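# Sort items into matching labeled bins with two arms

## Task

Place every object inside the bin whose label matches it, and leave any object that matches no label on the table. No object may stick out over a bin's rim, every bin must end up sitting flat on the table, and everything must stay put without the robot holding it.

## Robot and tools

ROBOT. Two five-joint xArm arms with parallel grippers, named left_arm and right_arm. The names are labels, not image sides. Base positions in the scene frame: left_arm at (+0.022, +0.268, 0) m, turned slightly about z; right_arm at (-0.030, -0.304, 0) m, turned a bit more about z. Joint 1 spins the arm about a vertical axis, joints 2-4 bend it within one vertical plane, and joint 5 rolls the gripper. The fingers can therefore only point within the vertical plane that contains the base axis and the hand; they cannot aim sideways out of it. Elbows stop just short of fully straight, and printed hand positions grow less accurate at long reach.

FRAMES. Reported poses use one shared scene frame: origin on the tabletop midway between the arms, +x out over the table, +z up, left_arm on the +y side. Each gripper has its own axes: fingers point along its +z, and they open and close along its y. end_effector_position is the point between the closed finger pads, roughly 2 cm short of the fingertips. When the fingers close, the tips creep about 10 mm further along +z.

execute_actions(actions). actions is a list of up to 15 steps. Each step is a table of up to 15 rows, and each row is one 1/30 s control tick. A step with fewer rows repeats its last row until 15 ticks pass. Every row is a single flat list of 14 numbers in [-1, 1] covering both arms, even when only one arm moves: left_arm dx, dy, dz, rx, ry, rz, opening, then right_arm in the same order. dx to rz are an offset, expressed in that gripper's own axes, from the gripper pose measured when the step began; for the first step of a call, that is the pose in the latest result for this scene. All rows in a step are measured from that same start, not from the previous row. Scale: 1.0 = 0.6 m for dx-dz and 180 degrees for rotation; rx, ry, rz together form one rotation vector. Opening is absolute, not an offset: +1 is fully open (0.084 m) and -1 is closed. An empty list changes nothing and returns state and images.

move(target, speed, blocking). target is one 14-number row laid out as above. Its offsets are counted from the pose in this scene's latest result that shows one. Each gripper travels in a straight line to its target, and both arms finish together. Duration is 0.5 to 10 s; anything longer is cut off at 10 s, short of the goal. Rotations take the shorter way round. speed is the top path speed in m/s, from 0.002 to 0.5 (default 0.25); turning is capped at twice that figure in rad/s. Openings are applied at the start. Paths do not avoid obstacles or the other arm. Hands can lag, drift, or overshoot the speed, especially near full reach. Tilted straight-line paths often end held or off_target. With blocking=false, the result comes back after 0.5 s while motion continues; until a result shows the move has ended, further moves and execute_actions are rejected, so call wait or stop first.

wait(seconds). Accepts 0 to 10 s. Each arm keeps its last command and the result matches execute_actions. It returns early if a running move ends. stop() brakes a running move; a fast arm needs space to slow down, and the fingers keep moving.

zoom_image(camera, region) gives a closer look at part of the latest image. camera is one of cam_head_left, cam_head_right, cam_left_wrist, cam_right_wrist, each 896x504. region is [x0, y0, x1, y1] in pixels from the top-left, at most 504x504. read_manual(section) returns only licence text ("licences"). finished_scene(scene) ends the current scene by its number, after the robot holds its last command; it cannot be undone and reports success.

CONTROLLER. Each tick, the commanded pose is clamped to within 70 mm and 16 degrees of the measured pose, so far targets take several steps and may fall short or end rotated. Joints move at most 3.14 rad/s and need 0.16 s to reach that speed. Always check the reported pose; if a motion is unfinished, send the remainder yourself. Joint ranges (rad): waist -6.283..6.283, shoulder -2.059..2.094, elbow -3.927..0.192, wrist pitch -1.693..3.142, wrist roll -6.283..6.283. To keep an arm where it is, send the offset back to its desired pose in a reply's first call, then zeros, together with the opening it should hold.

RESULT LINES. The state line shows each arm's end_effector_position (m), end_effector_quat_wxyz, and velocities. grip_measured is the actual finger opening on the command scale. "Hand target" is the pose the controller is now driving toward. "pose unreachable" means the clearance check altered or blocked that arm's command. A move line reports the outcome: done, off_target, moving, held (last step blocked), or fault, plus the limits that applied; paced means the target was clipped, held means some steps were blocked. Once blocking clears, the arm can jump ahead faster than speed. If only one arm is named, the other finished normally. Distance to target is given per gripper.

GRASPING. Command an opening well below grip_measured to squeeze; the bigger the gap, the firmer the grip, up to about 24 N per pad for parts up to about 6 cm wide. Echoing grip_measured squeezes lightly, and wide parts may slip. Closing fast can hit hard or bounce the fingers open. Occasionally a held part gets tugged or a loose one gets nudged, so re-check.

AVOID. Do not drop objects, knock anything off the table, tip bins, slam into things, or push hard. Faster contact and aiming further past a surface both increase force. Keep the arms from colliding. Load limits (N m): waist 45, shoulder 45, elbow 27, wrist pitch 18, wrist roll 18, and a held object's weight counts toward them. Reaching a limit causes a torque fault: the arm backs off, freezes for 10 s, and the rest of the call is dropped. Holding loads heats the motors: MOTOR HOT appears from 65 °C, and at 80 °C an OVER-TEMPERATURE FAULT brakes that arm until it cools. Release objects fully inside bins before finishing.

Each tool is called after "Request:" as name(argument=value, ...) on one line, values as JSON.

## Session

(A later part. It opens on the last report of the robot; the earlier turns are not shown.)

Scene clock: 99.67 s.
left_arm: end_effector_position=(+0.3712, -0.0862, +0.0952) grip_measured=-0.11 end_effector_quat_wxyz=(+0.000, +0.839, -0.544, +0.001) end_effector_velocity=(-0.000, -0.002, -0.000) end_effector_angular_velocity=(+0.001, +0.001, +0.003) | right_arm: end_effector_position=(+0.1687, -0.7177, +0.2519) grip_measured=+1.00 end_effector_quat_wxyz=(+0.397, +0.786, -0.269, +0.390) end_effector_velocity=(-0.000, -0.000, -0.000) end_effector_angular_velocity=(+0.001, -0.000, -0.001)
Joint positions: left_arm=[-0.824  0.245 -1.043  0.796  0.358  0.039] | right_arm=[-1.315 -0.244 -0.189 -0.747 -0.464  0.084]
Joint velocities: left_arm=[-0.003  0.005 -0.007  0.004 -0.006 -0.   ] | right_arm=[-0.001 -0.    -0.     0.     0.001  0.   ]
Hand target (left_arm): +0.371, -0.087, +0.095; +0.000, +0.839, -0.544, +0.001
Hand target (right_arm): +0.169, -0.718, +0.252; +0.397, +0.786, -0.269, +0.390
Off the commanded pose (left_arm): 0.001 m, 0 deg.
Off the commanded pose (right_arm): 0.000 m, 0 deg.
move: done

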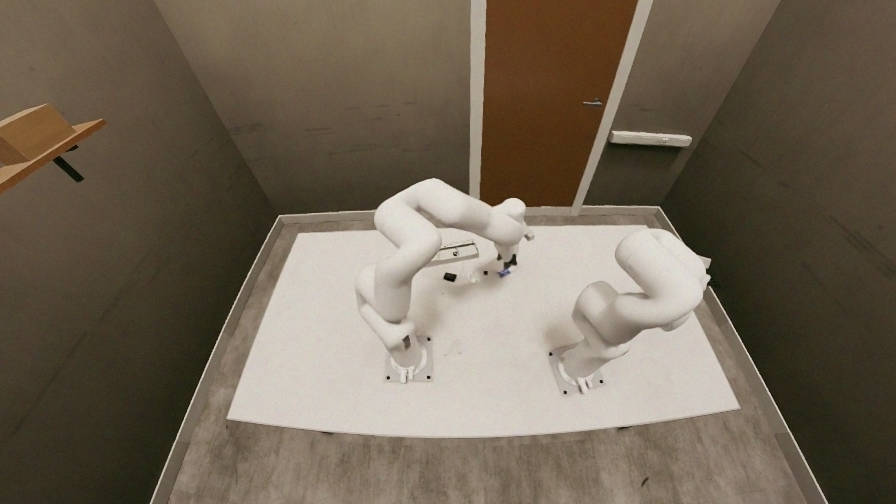

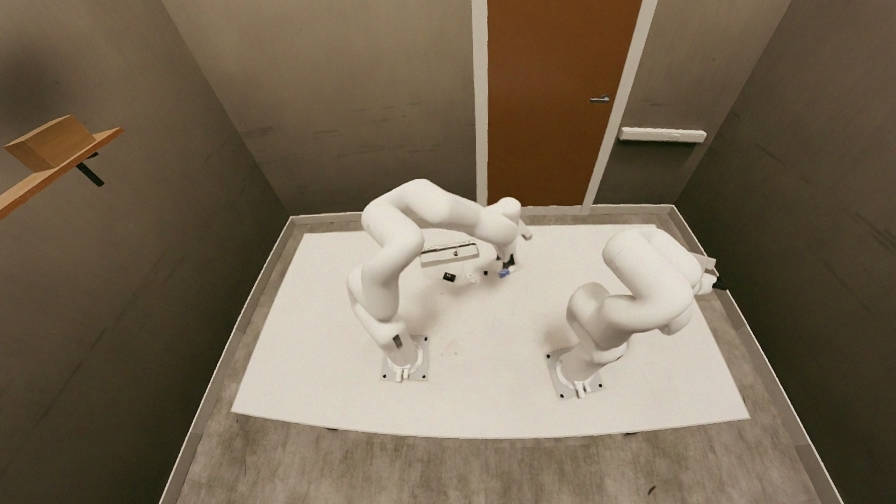

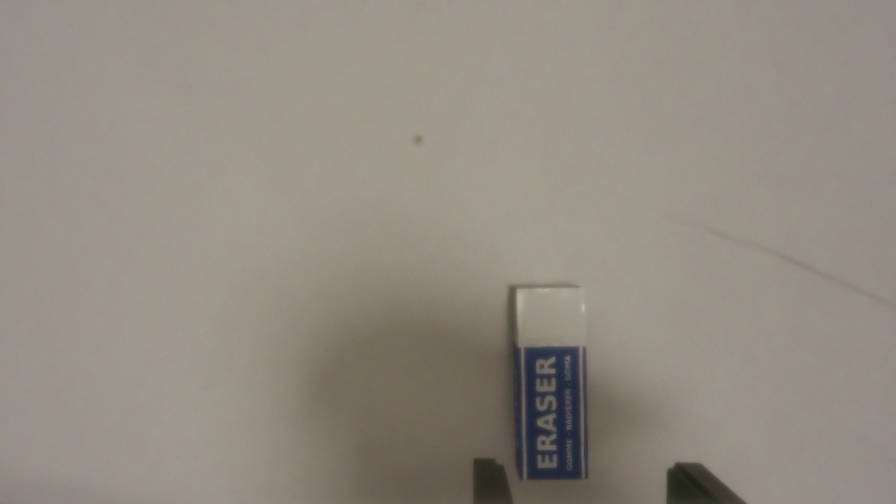

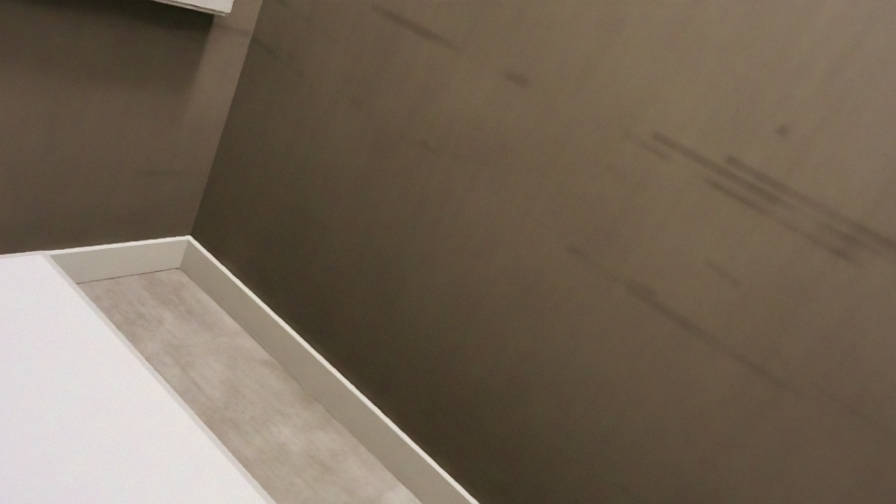

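Request:
move(target=[0.034,0.0045,0.117,0,0,-0.007,-0.1,0,0,0,0,0,0,1], speed=0.12)

Request:
execute_actions(actions=[[[0,0,0,0,0,0,-0.15,0,0,0,0,0,0,1],[0,0,0,0,0,0,-0.2,0,0,0,0,0,0,1],[0,0,0,0,0,0,-0.25,0,0,0,0,0,0,1],[0,0,0,0,0,0,-0.3,0,0,0,0,0,0,1],[0,0,0,0,0,0,-0.35,0,0,0,0,0,0,1],[0,0,0,0,0,0,-0.4,0,0,0,0,0,0,1],[0,0,0,0,0,0,-0.45,0,0,0,0,0,0,1],[0,0,0,0,0,0,-0.5,0,0,0,0,0,0,1],[0,0,0,0,0,0,-0.55,0,0,0,0,0,0,1],[0,0,0,0,0,0,-0.6,0,0,0,0,0,0,1],[0,0,0,0,0,0,-0.67,0,0,0,0,0,0,1],[0,0,0,0,0,0,-0.74,0,0,0,0,0,0,1],[0,0,0,0,0,0,-0.8,0,0,0,0,0,0,1]]])

Request:
move(target=[0,0,-0.085,0,0,0,-0.8,0,0,0,0,0,0,1], speed=0.15)

Scene clock: 112.80 s.
left_arm: end_effector_position=(+0.3772, -0.1061, +0.0255) grip_measured=-0.11 end_effector_quat_wxyz=(+0.000, +0.845, -0.535, +0.001) end_effector_velocity=(-0.000, -0.000, -0.003) end_effector_angular_velocity=(+0.002, +0.002, -0.000) | right_arm: end_effector_position=(+0.1687, -0.7177, +0.2519) grip_measured=+1.00 end_effector_quat_wxyz=(+0.397, +0.786, -0.269, +0.390) end_effector_velocity=(-0.000, -0.000, -0.000) end_effector_angular_velocity=(+0.001, +0.001, -0.001)
Joint positions: left_arm=[-0.843  0.438 -1.09   0.649  0.317  0.039] | right_arm=[-1.315 -0.244 -0.189 -0.747 -0.464  0.084]
Joint velocities: left_arm=[-0.     0.009 -0.003 -0.003 -0.     0.   ] | right_arm=[-0.001 -0.     0.     0.001 -0.    -0.   ]
Hand target (left_arm): +0.377, -0.106, +0.025; +0.000, +0.845, -0.535, +0.001
Hand target (right_arm): +0.169, -0.718, +0.252; +0.397, +0.786, -0.269, +0.390
Off the commanded pose (left_arm): 0.000 m, 0 deg.
Off the commanded pose (right_arm): 0.000 m, 0 deg.
move: done

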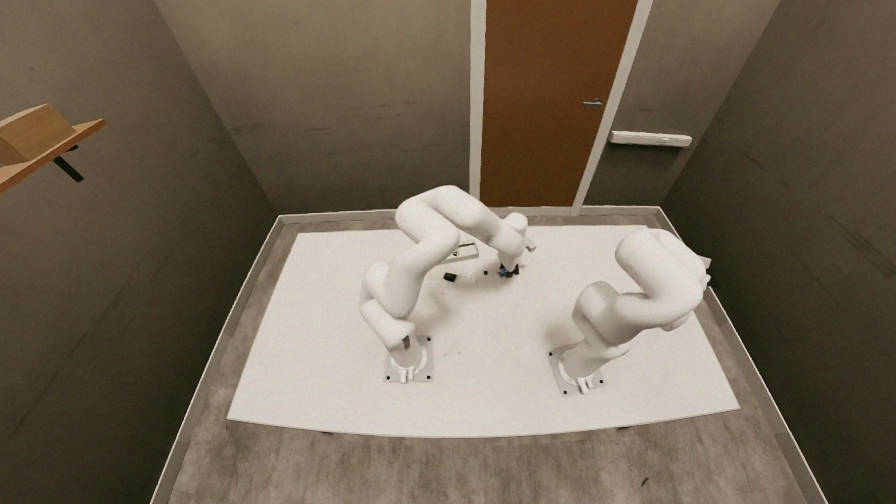

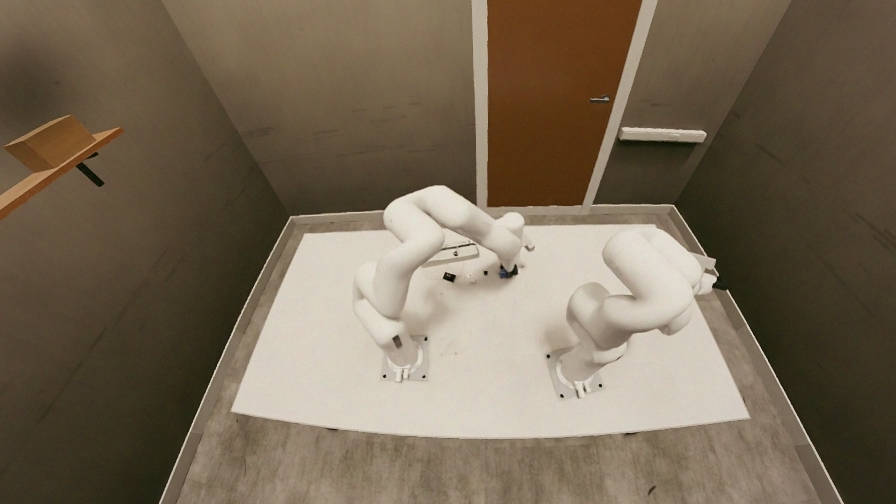

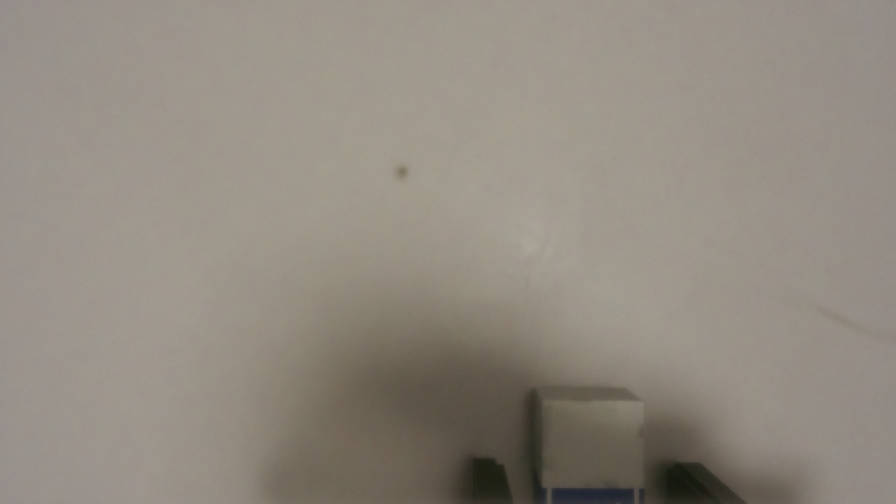

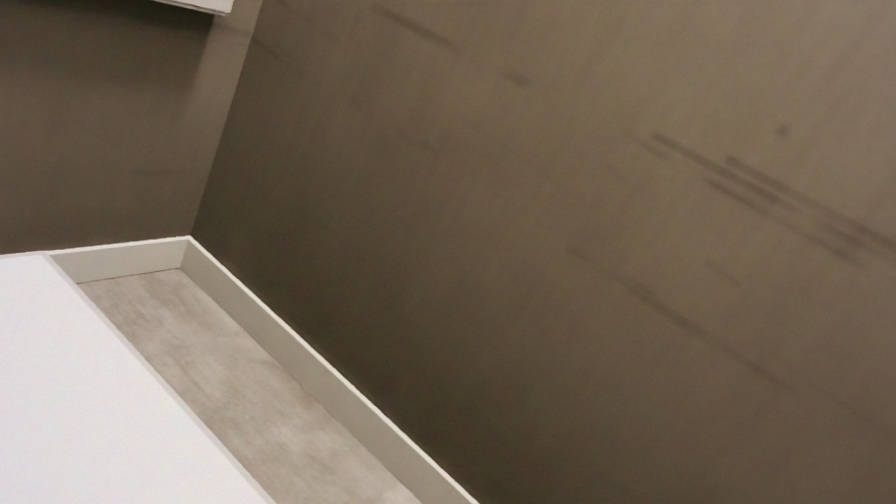

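Scene clock: 113.30 s.
left_arm: end_effector_position=(+0.3773, -0.1061, +0.0256) grip_measured=-0.49 end_effector_quat_wxyz=(+0.000, +0.845, -0.535, +0.002) end_effector_velocity=(-0.001, -0.000, -0.000) end_effector_angular_velocity=(+0.000, +0.000, -0.002) | right_arm: end_effector_position=(+0.1687, -0.7177, +0.2519) grip_measured=+1.00 end_effector_quat_wxyz=(+0.397, +0.786, -0.269, +0.390) end_effector_velocity=(+0.000, +0.000, -0.000) end_effector_angular_velocity=(+0.001, +0.001, +0.000)
Joint positions: left_arm=[-0.843  0.438 -1.09   0.649  0.317  0.022] | right_arm=[-1.315 -0.244 -0.189 -0.747 -0.464  0.084]
Joint velocities: left_arm=[-0.001  0.     0.     0.     0.     0.   ] | right_arm=[ 0.     0.001  0.     0.001 -0.    -0.   ]
Hand target (left_arm): +0.377, -0.106, +0.026; +0.000, +0.845, -0.535, +0.001
Hand target (right_arm): +0.169, -0.718, +0.252; +0.397, +0.786, -0.269, +0.390
Off the commanded pose (left_arm): 0.000 m, 0 deg.
Off the commanded pose (right_arm): 0.000 m, 0 deg.

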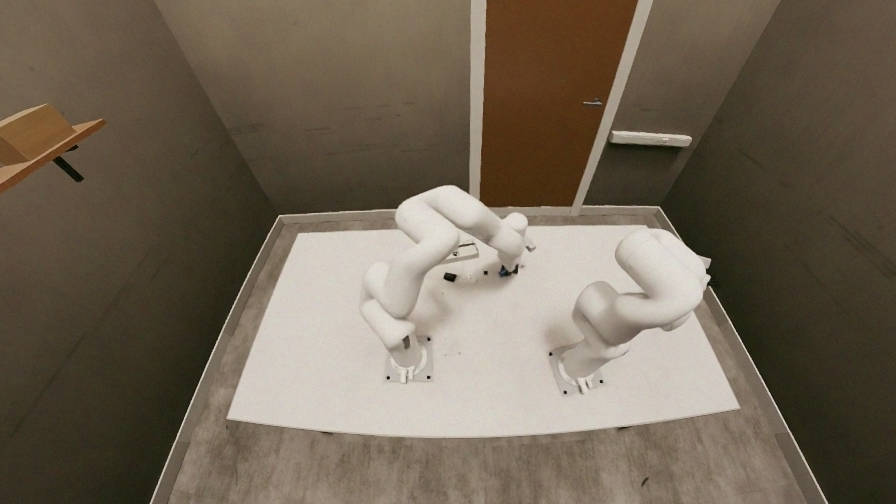

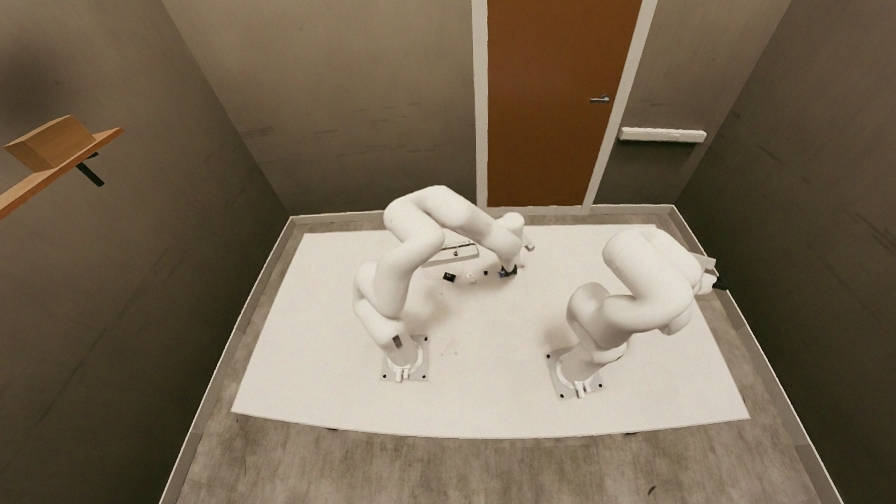

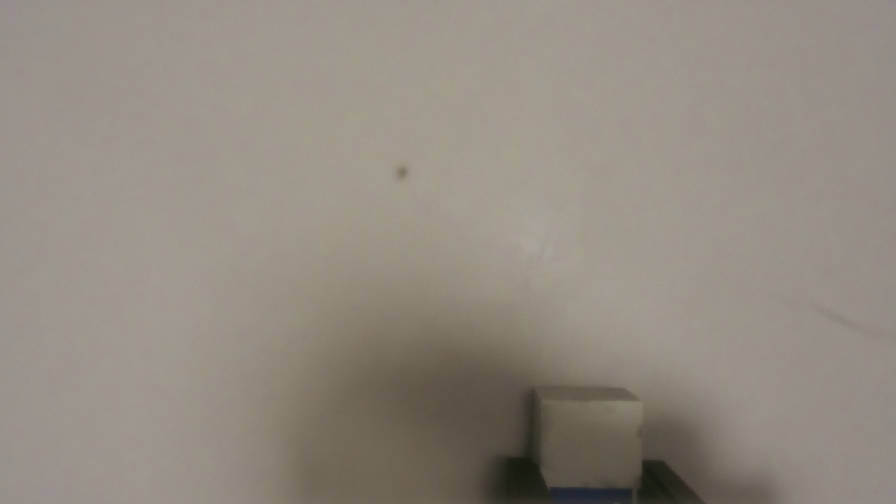

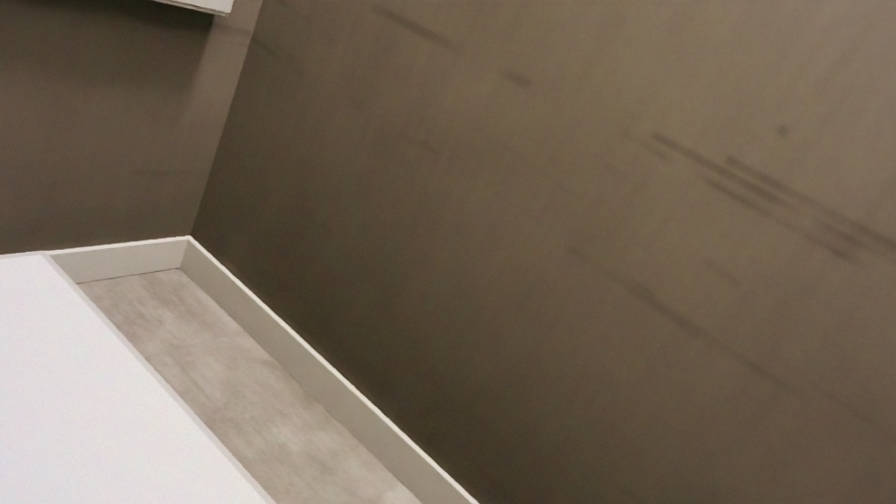

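Scene clock: 114.23 s.
left_arm: end_effector_position=(+0.3770, -0.1059, +0.0760) grip_measured=-0.49 end_effector_quat_wxyz=(+0.000, +0.845, -0.535, +0.001) end_effector_velocity=(+0.001, -0.000, +0.004) end_effector_angular_velocity=(-0.002, -0.002, +0.001) | right_arm: end_effector_position=(+0.1687, -0.7177, +0.2519) grip_measured=+1.00 end_effector_quat_wxyz=(+0.397, +0.786, -0.269, +0.390) end_effector_velocity=(+0.001, +0.000, +0.001) end_effector_angular_velocity=(-0.002, -0.001, +0.001)
Joint positions: left_arm=[-0.843  0.333 -1.107  0.771  0.317  0.022] | right_arm=[-1.315 -0.244 -0.189 -0.747 -0.464  0.084]
Joint velocities: left_arm=[ 0.001 -0.006 -0.003  0.006  0.    -0.   ] | right_arm=[ 0.001  0.     0.    -0.002  0.    -0.   ]
Hand target (left_arm): +0.377, -0.106, +0.077; +0.000, +0.845, -0.535, +0.002
Hand target (right_arm): +0.169, -0.718, +0.252; +0.397, +0.786, -0.269, +0.390
Off the commanded pose (left_arm): 0.001 m, 0 deg.
Off the commanded pose (right_arm): 0.000 m, 0 deg.
move: done

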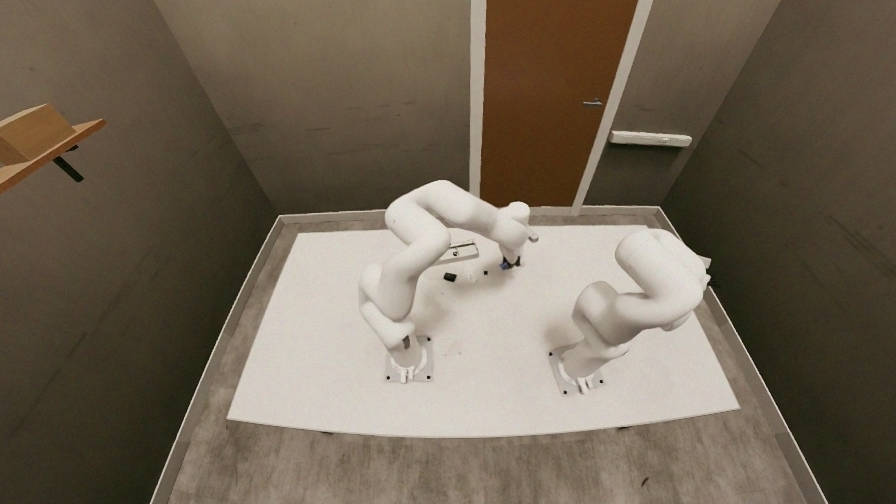

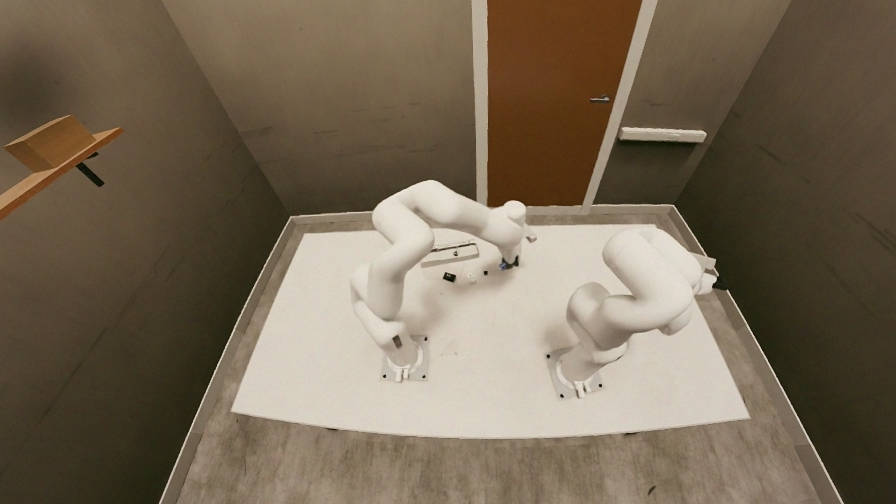

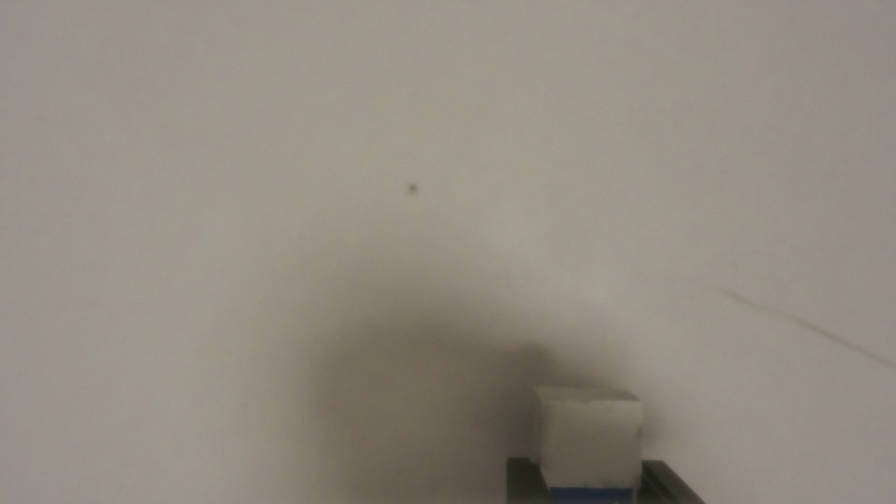

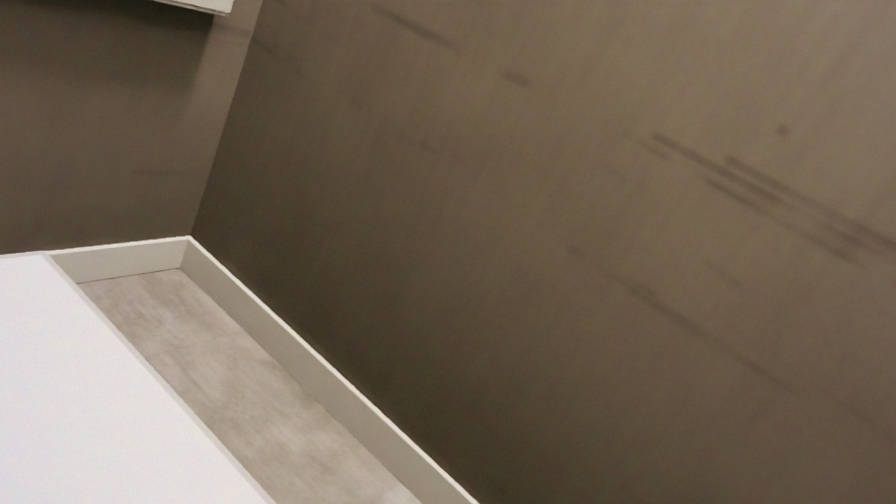

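Request:
move(target=[-0.1601,-0.272,0.012,0,0,0.078,-0.8,0,0,0,0,0,0,1], speed=0.3)

Scene clock: 119.57 s.
left_arm: end_effector_position=(+0.4833, +0.0502, +0.0688) grip_measured=-0.49 end_effector_quat_wxyz=(-0.000, +0.773, -0.634, +0.001) end_effector_velocity=(+0.002, +0.002, -0.000) end_effector_angular_velocity=(+0.000, +0.001, -0.001) | right_arm: end_effector_position=(+0.1687, -0.7177, +0.2519) grip_measured=+1.00 end_effector_quat_wxyz=(+0.397, +0.786, -0.269, +0.390) end_effector_velocity=(+0.000, +0.000, -0.000) end_effector_angular_velocity=(-0.000, -0.000, +0.001)
Joint positions: left_arm=[-0.472  0.332 -1.079  0.745  0.933  0.022] | right_arm=[-1.315 -0.244 -0.189 -0.747 -0.464  0.084]
Joint velocities: left_arm=[ 0.006  0.003 -0.004  0.002  0.007  0.   ] | right_arm=[ 0.001  0.001 -0.    -0.001 -0.    -0.   ]
Hand target (left_arm): +0.484, +0.051, +0.069; -0.000, +0.773, -0.634, +0.001
Hand target (right_arm): +0.169, -0.718, +0.252; +0.397, +0.786, -0.269, +0.390
Off the commanded pose (left_arm): 0.001 m, 0 deg.
Off the commanded pose (right_arm): 0.000 m, 0 deg.
move: done

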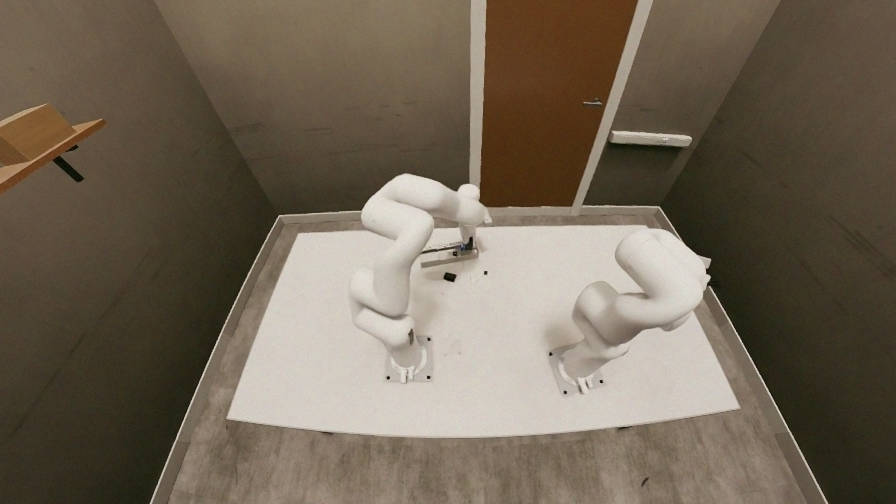

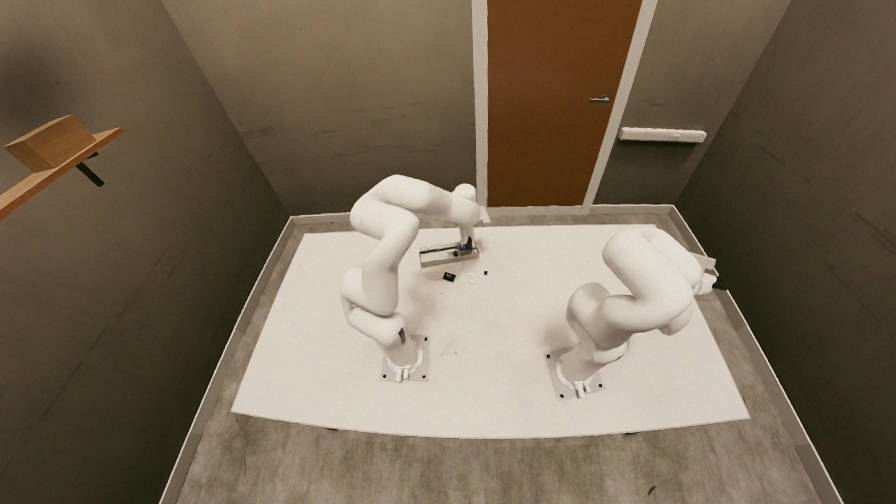

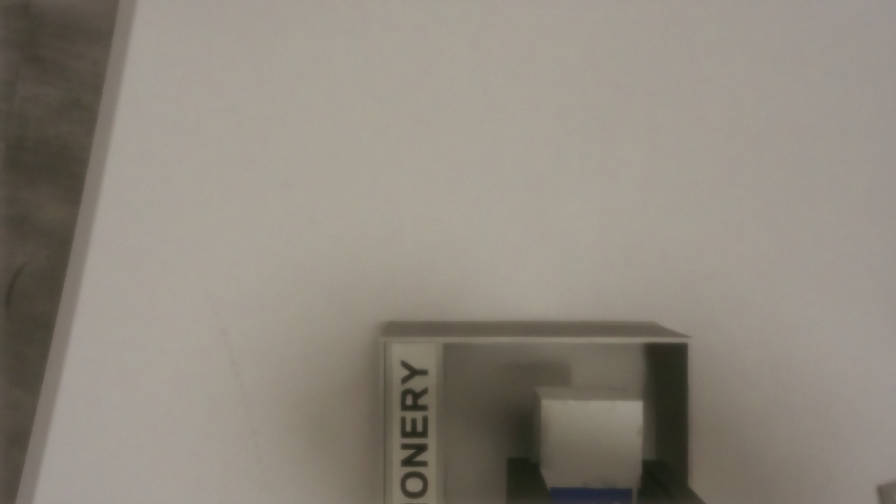

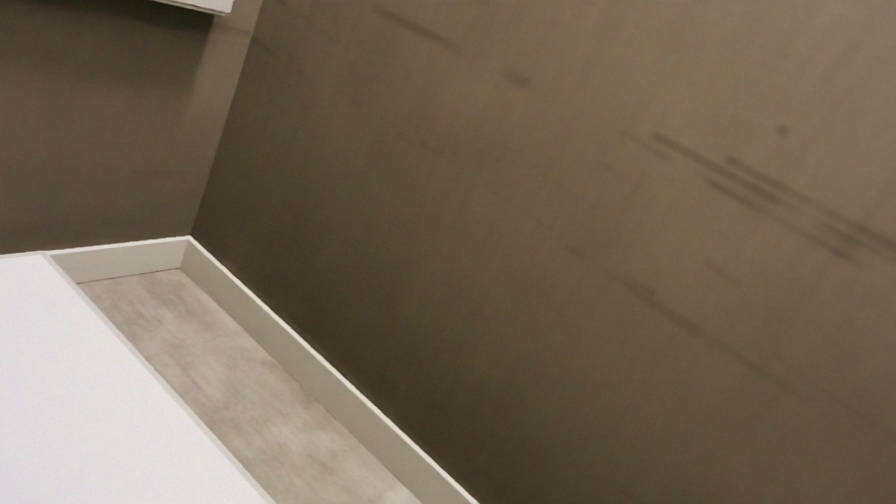

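Request:
move(target=[0.0025,-0.002,0.0597,0,0,0,-0.8,0,0,0,0,0,0,1], speed=0.07)

Request:
execute_actions(actions=[[[0,0,0,0,0,0,-0.55,0,0,0,0,0,0,1],[0,0,0,0,0,0,-0.5,0,0,0,0,0,0,1],[0,0,0,0,0,0,-0.45,0,0,0,0,0,0,1],[0,0,0,0,0,0,-0.4,0,0,0,0,0,0,1],[0,0,0,0,0,0,-0.35,0,0,0,0,0,0,1],[0,0,0,0,0,0,-0.31,0,0,0,0,0,0,1]]])

Request:
move(target=[0,0,-0.085,0,0,0,-0.31,0,0,0,0,0,0,1], speed=0.15)

Scene clock: 129.27 s.
left_arm: end_effector_position=(+0.4850, +0.0489, +0.0334) grip_measured=-0.49 end_effector_quat_wxyz=(-0.000, +0.773, -0.634, +0.001) end_effector_velocity=(-0.000, -0.001, -0.003) end_effector_angular_velocity=(+0.000, +0.001, -0.001) | right_arm: end_effector_position=(+0.1687, -0.7177, +0.2519) grip_measured=+1.00 end_effector_quat_wxyz=(+0.397, +0.786, -0.269, +0.390) end_effector_velocity=(+0.000, +0.000, +0.000) end_effector_angular_velocity=(-0.001, -0.002, +0.000)
Joint positions: left_arm=[-0.473  0.411 -1.075  0.662  0.932  0.022] | right_arm=[-1.315 -0.244 -0.189 -0.747 -0.464  0.084]
Joint velocities: left_arm=[-0.001  0.006 -0.    -0.005 -0.     0.   ] | right_arm=[ 0.001 -0.     0.    -0.001  0.001  0.   ]
Hand target (left_arm): +0.485, +0.049, +0.033; -0.000, +0.773, -0.634, +0.001
Hand target (right_arm): +0.169, -0.718, +0.252; +0.397, +0.786, -0.269, +0.390
Off the commanded pose (left_arm): 0.000 m, 0 deg.
Off the commanded pose (right_arm): 0.000 m, 0 deg.
move: done

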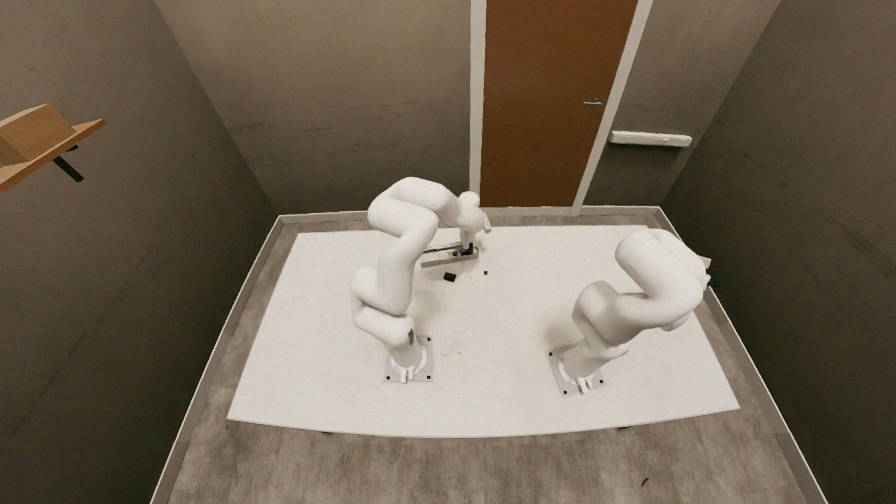

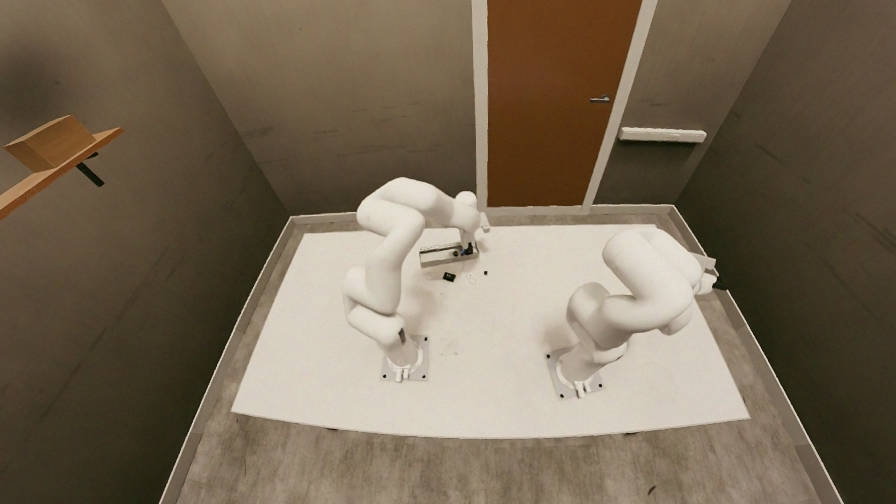

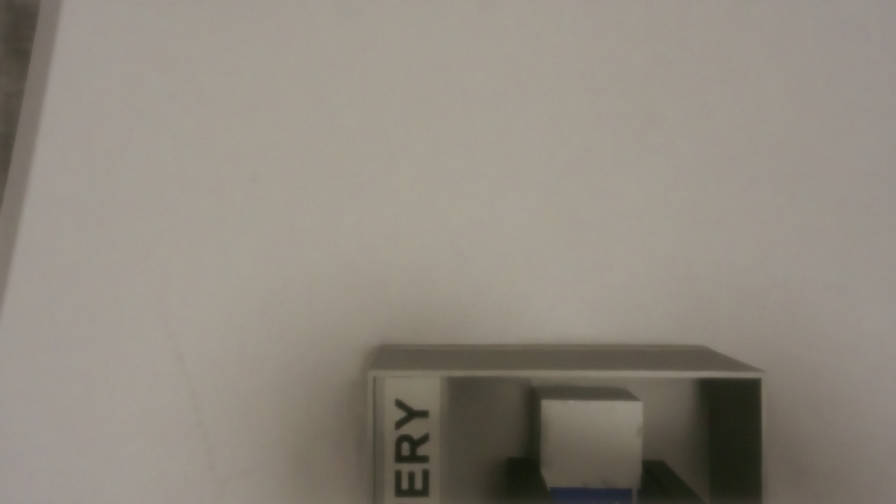

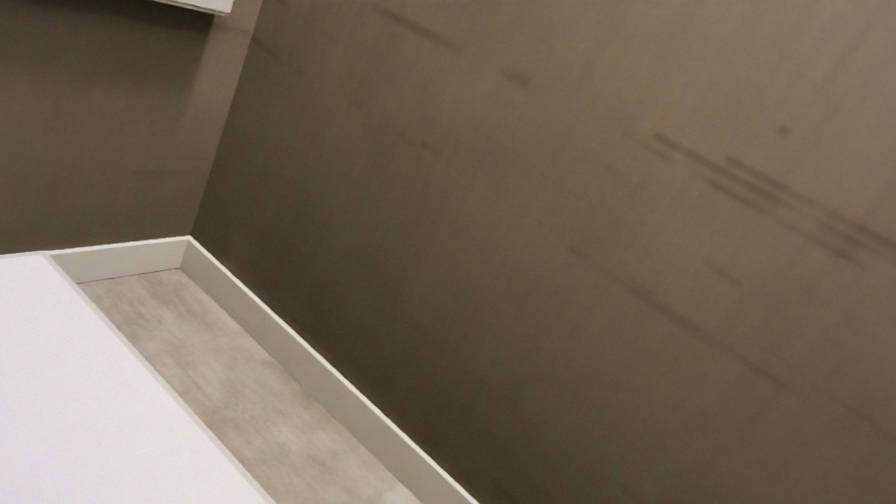

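Scene clock: 129.77 s.
left_arm: end_effector_position=(+0.4850, +0.0489, +0.0334) grip_measured=-0.33 end_effector_quat_wxyz=(-0.000, +0.773, -0.634, +0.001) end_effector_velocity=(+0.000, +0.001, -0.000) end_effector_angular_velocity=(+0.000, +0.001, +0.001) | right_arm: end_effector_position=(+0.1687, -0.7177, +0.2519) grip_measured=+1.00 end_effector_quat_wxyz=(+0.397, +0.786, -0.269, +0.390) end_effector_velocity=(-0.000, -0.000, +0.000) end_effector_angular_velocity=(-0.000, -0.000, -0.001)
Joint positions: left_arm=[-0.473  0.411 -1.075  0.662  0.932  0.03 ] | right_arm=[-1.315 -0.244 -0.189 -0.747 -0.464  0.084]
Joint velocities: left_arm=[0.001 0.001 0.    0.    0.    0.001] | right_arm=[-0.001 -0.    -0.     0.    -0.    -0.   ]
Hand target (left_arm): +0.485, +0.049, +0.033; -0.000, +0.773, -0.634, +0.001
Hand target (right_arm): +0.169, -0.718, +0.252; +0.397, +0.786, -0.269, +0.390
Off the commanded pose (left_arm): 0.000 m, 0 deg.
Off the commanded pose (right_arm): 0.000 m, 0 deg.

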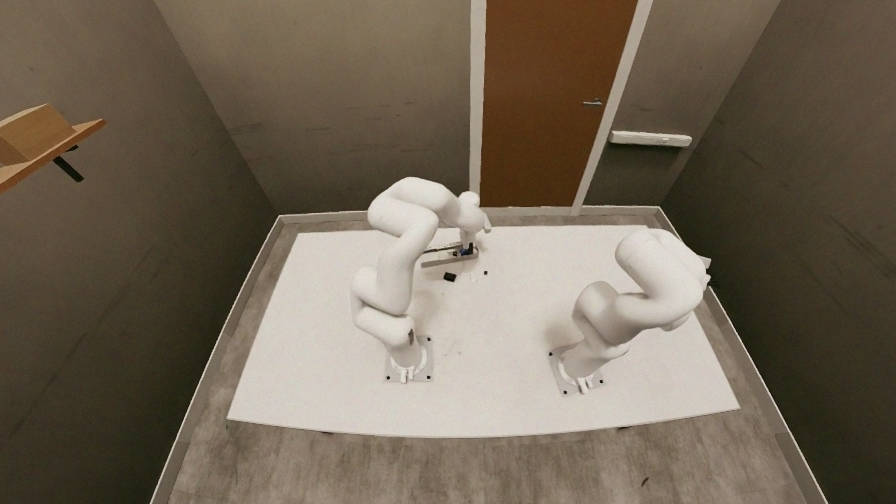

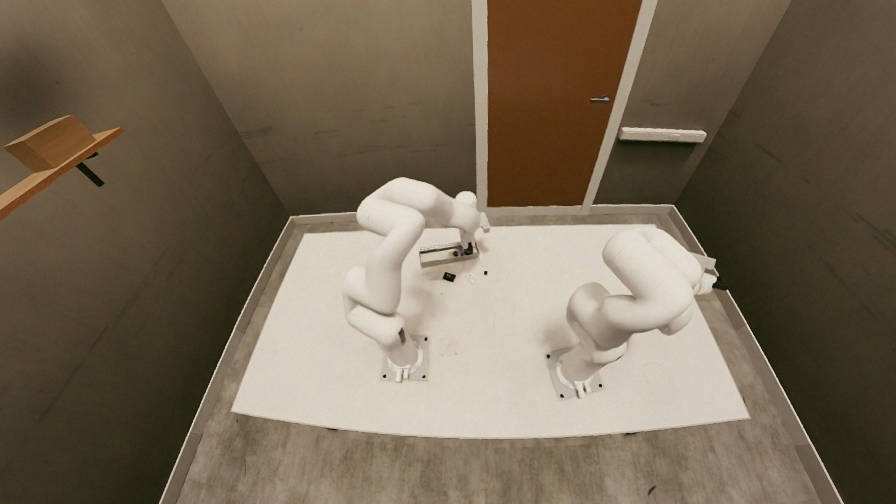

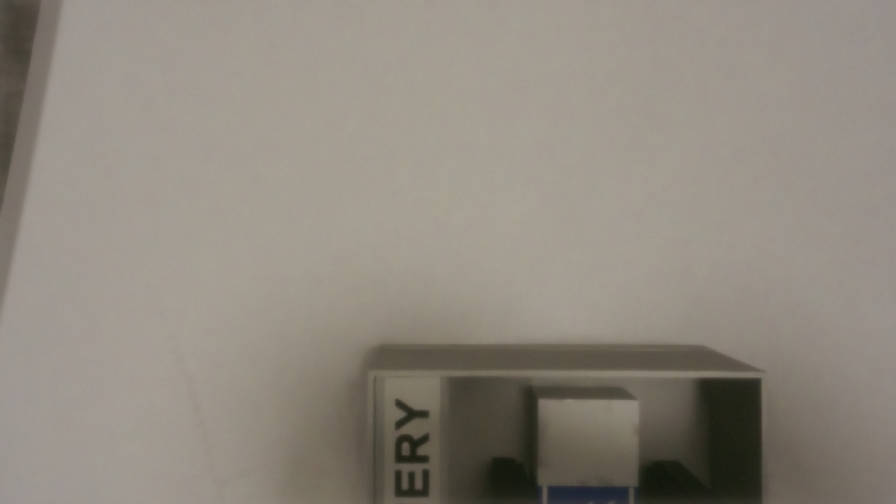

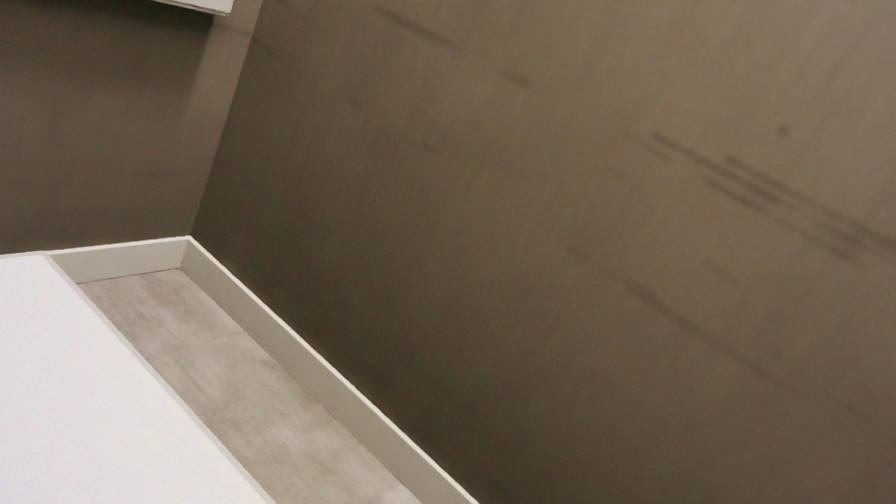

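Scene clock: 130.70 s.
left_arm: end_effector_position=(+0.4847, +0.0491, +0.0838) grip_measured=-0.33 end_effector_quat_wxyz=(-0.000, +0.773, -0.634, +0.001) end_effector_velocity=(+0.000, -0.002, +0.004) end_effector_angular_velocity=(-0.001, -0.002, -0.002) | right_arm: end_effector_position=(+0.1687, -0.7177, +0.2519) grip_measured=+1.00 end_effector_quat_wxyz=(+0.397, +0.786, -0.269, +0.390) end_effector_velocity=(-0.000, -0.000, +0.000) end_effector_angular_velocity=(-0.001, -0.001, -0.000)
Joint positions: left_arm=[-0.473  0.308 -1.096  0.785  0.932  0.03 ] | right_arm=[-1.315 -0.244 -0.189 -0.747 -0.464  0.084]
Joint velocities: left_arm=[-0.002 -0.006 -0.003  0.006 -0.     0.   ] | right_arm=[-0.    -0.001  0.    -0.001 -0.    -0.   ]
Hand target (left_arm): +0.485, +0.049, +0.084; -0.000, +0.773, -0.634, +0.001
Hand target (right_arm): +0.169, -0.718, +0.252; +0.397, +0.786, -0.269, +0.390
Off the commanded pose (left_arm): 0.001 m, 0 deg.
Off the commanded pose (right_arm): 0.000 m, 0 deg.
move: done

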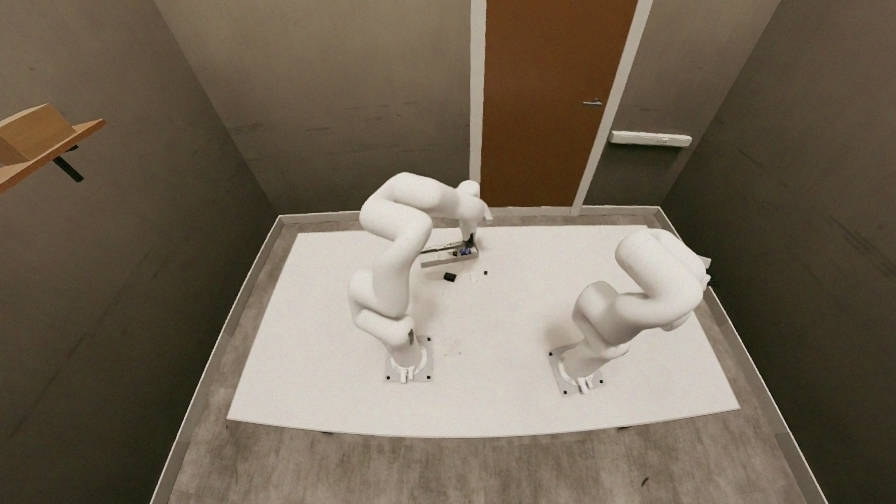

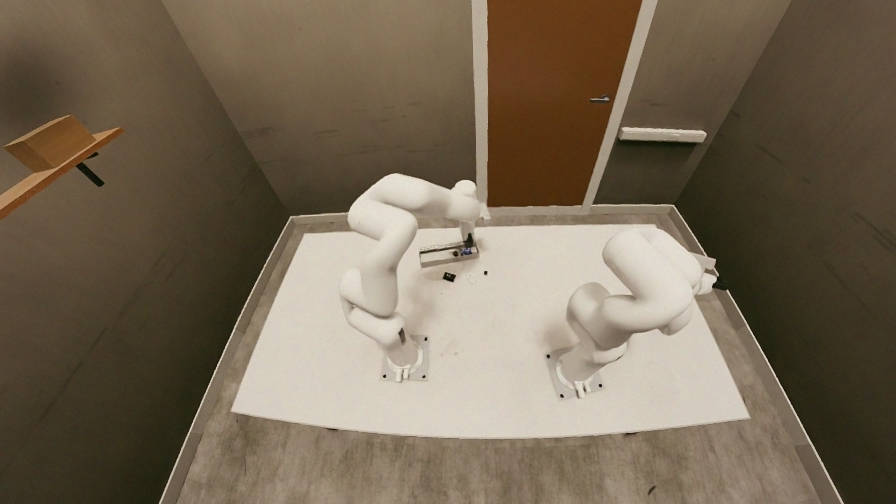

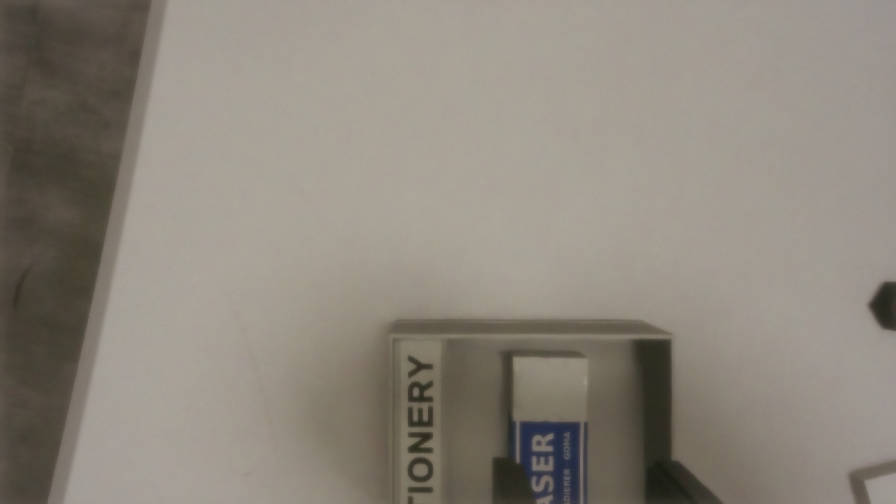

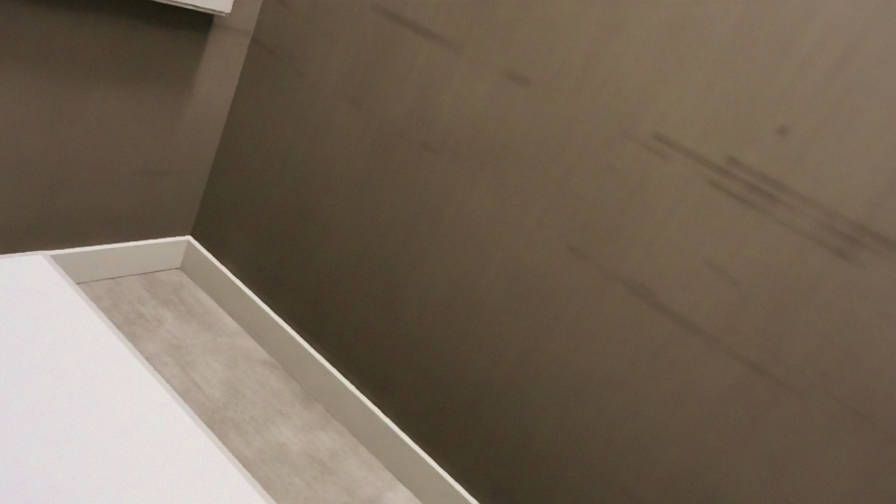

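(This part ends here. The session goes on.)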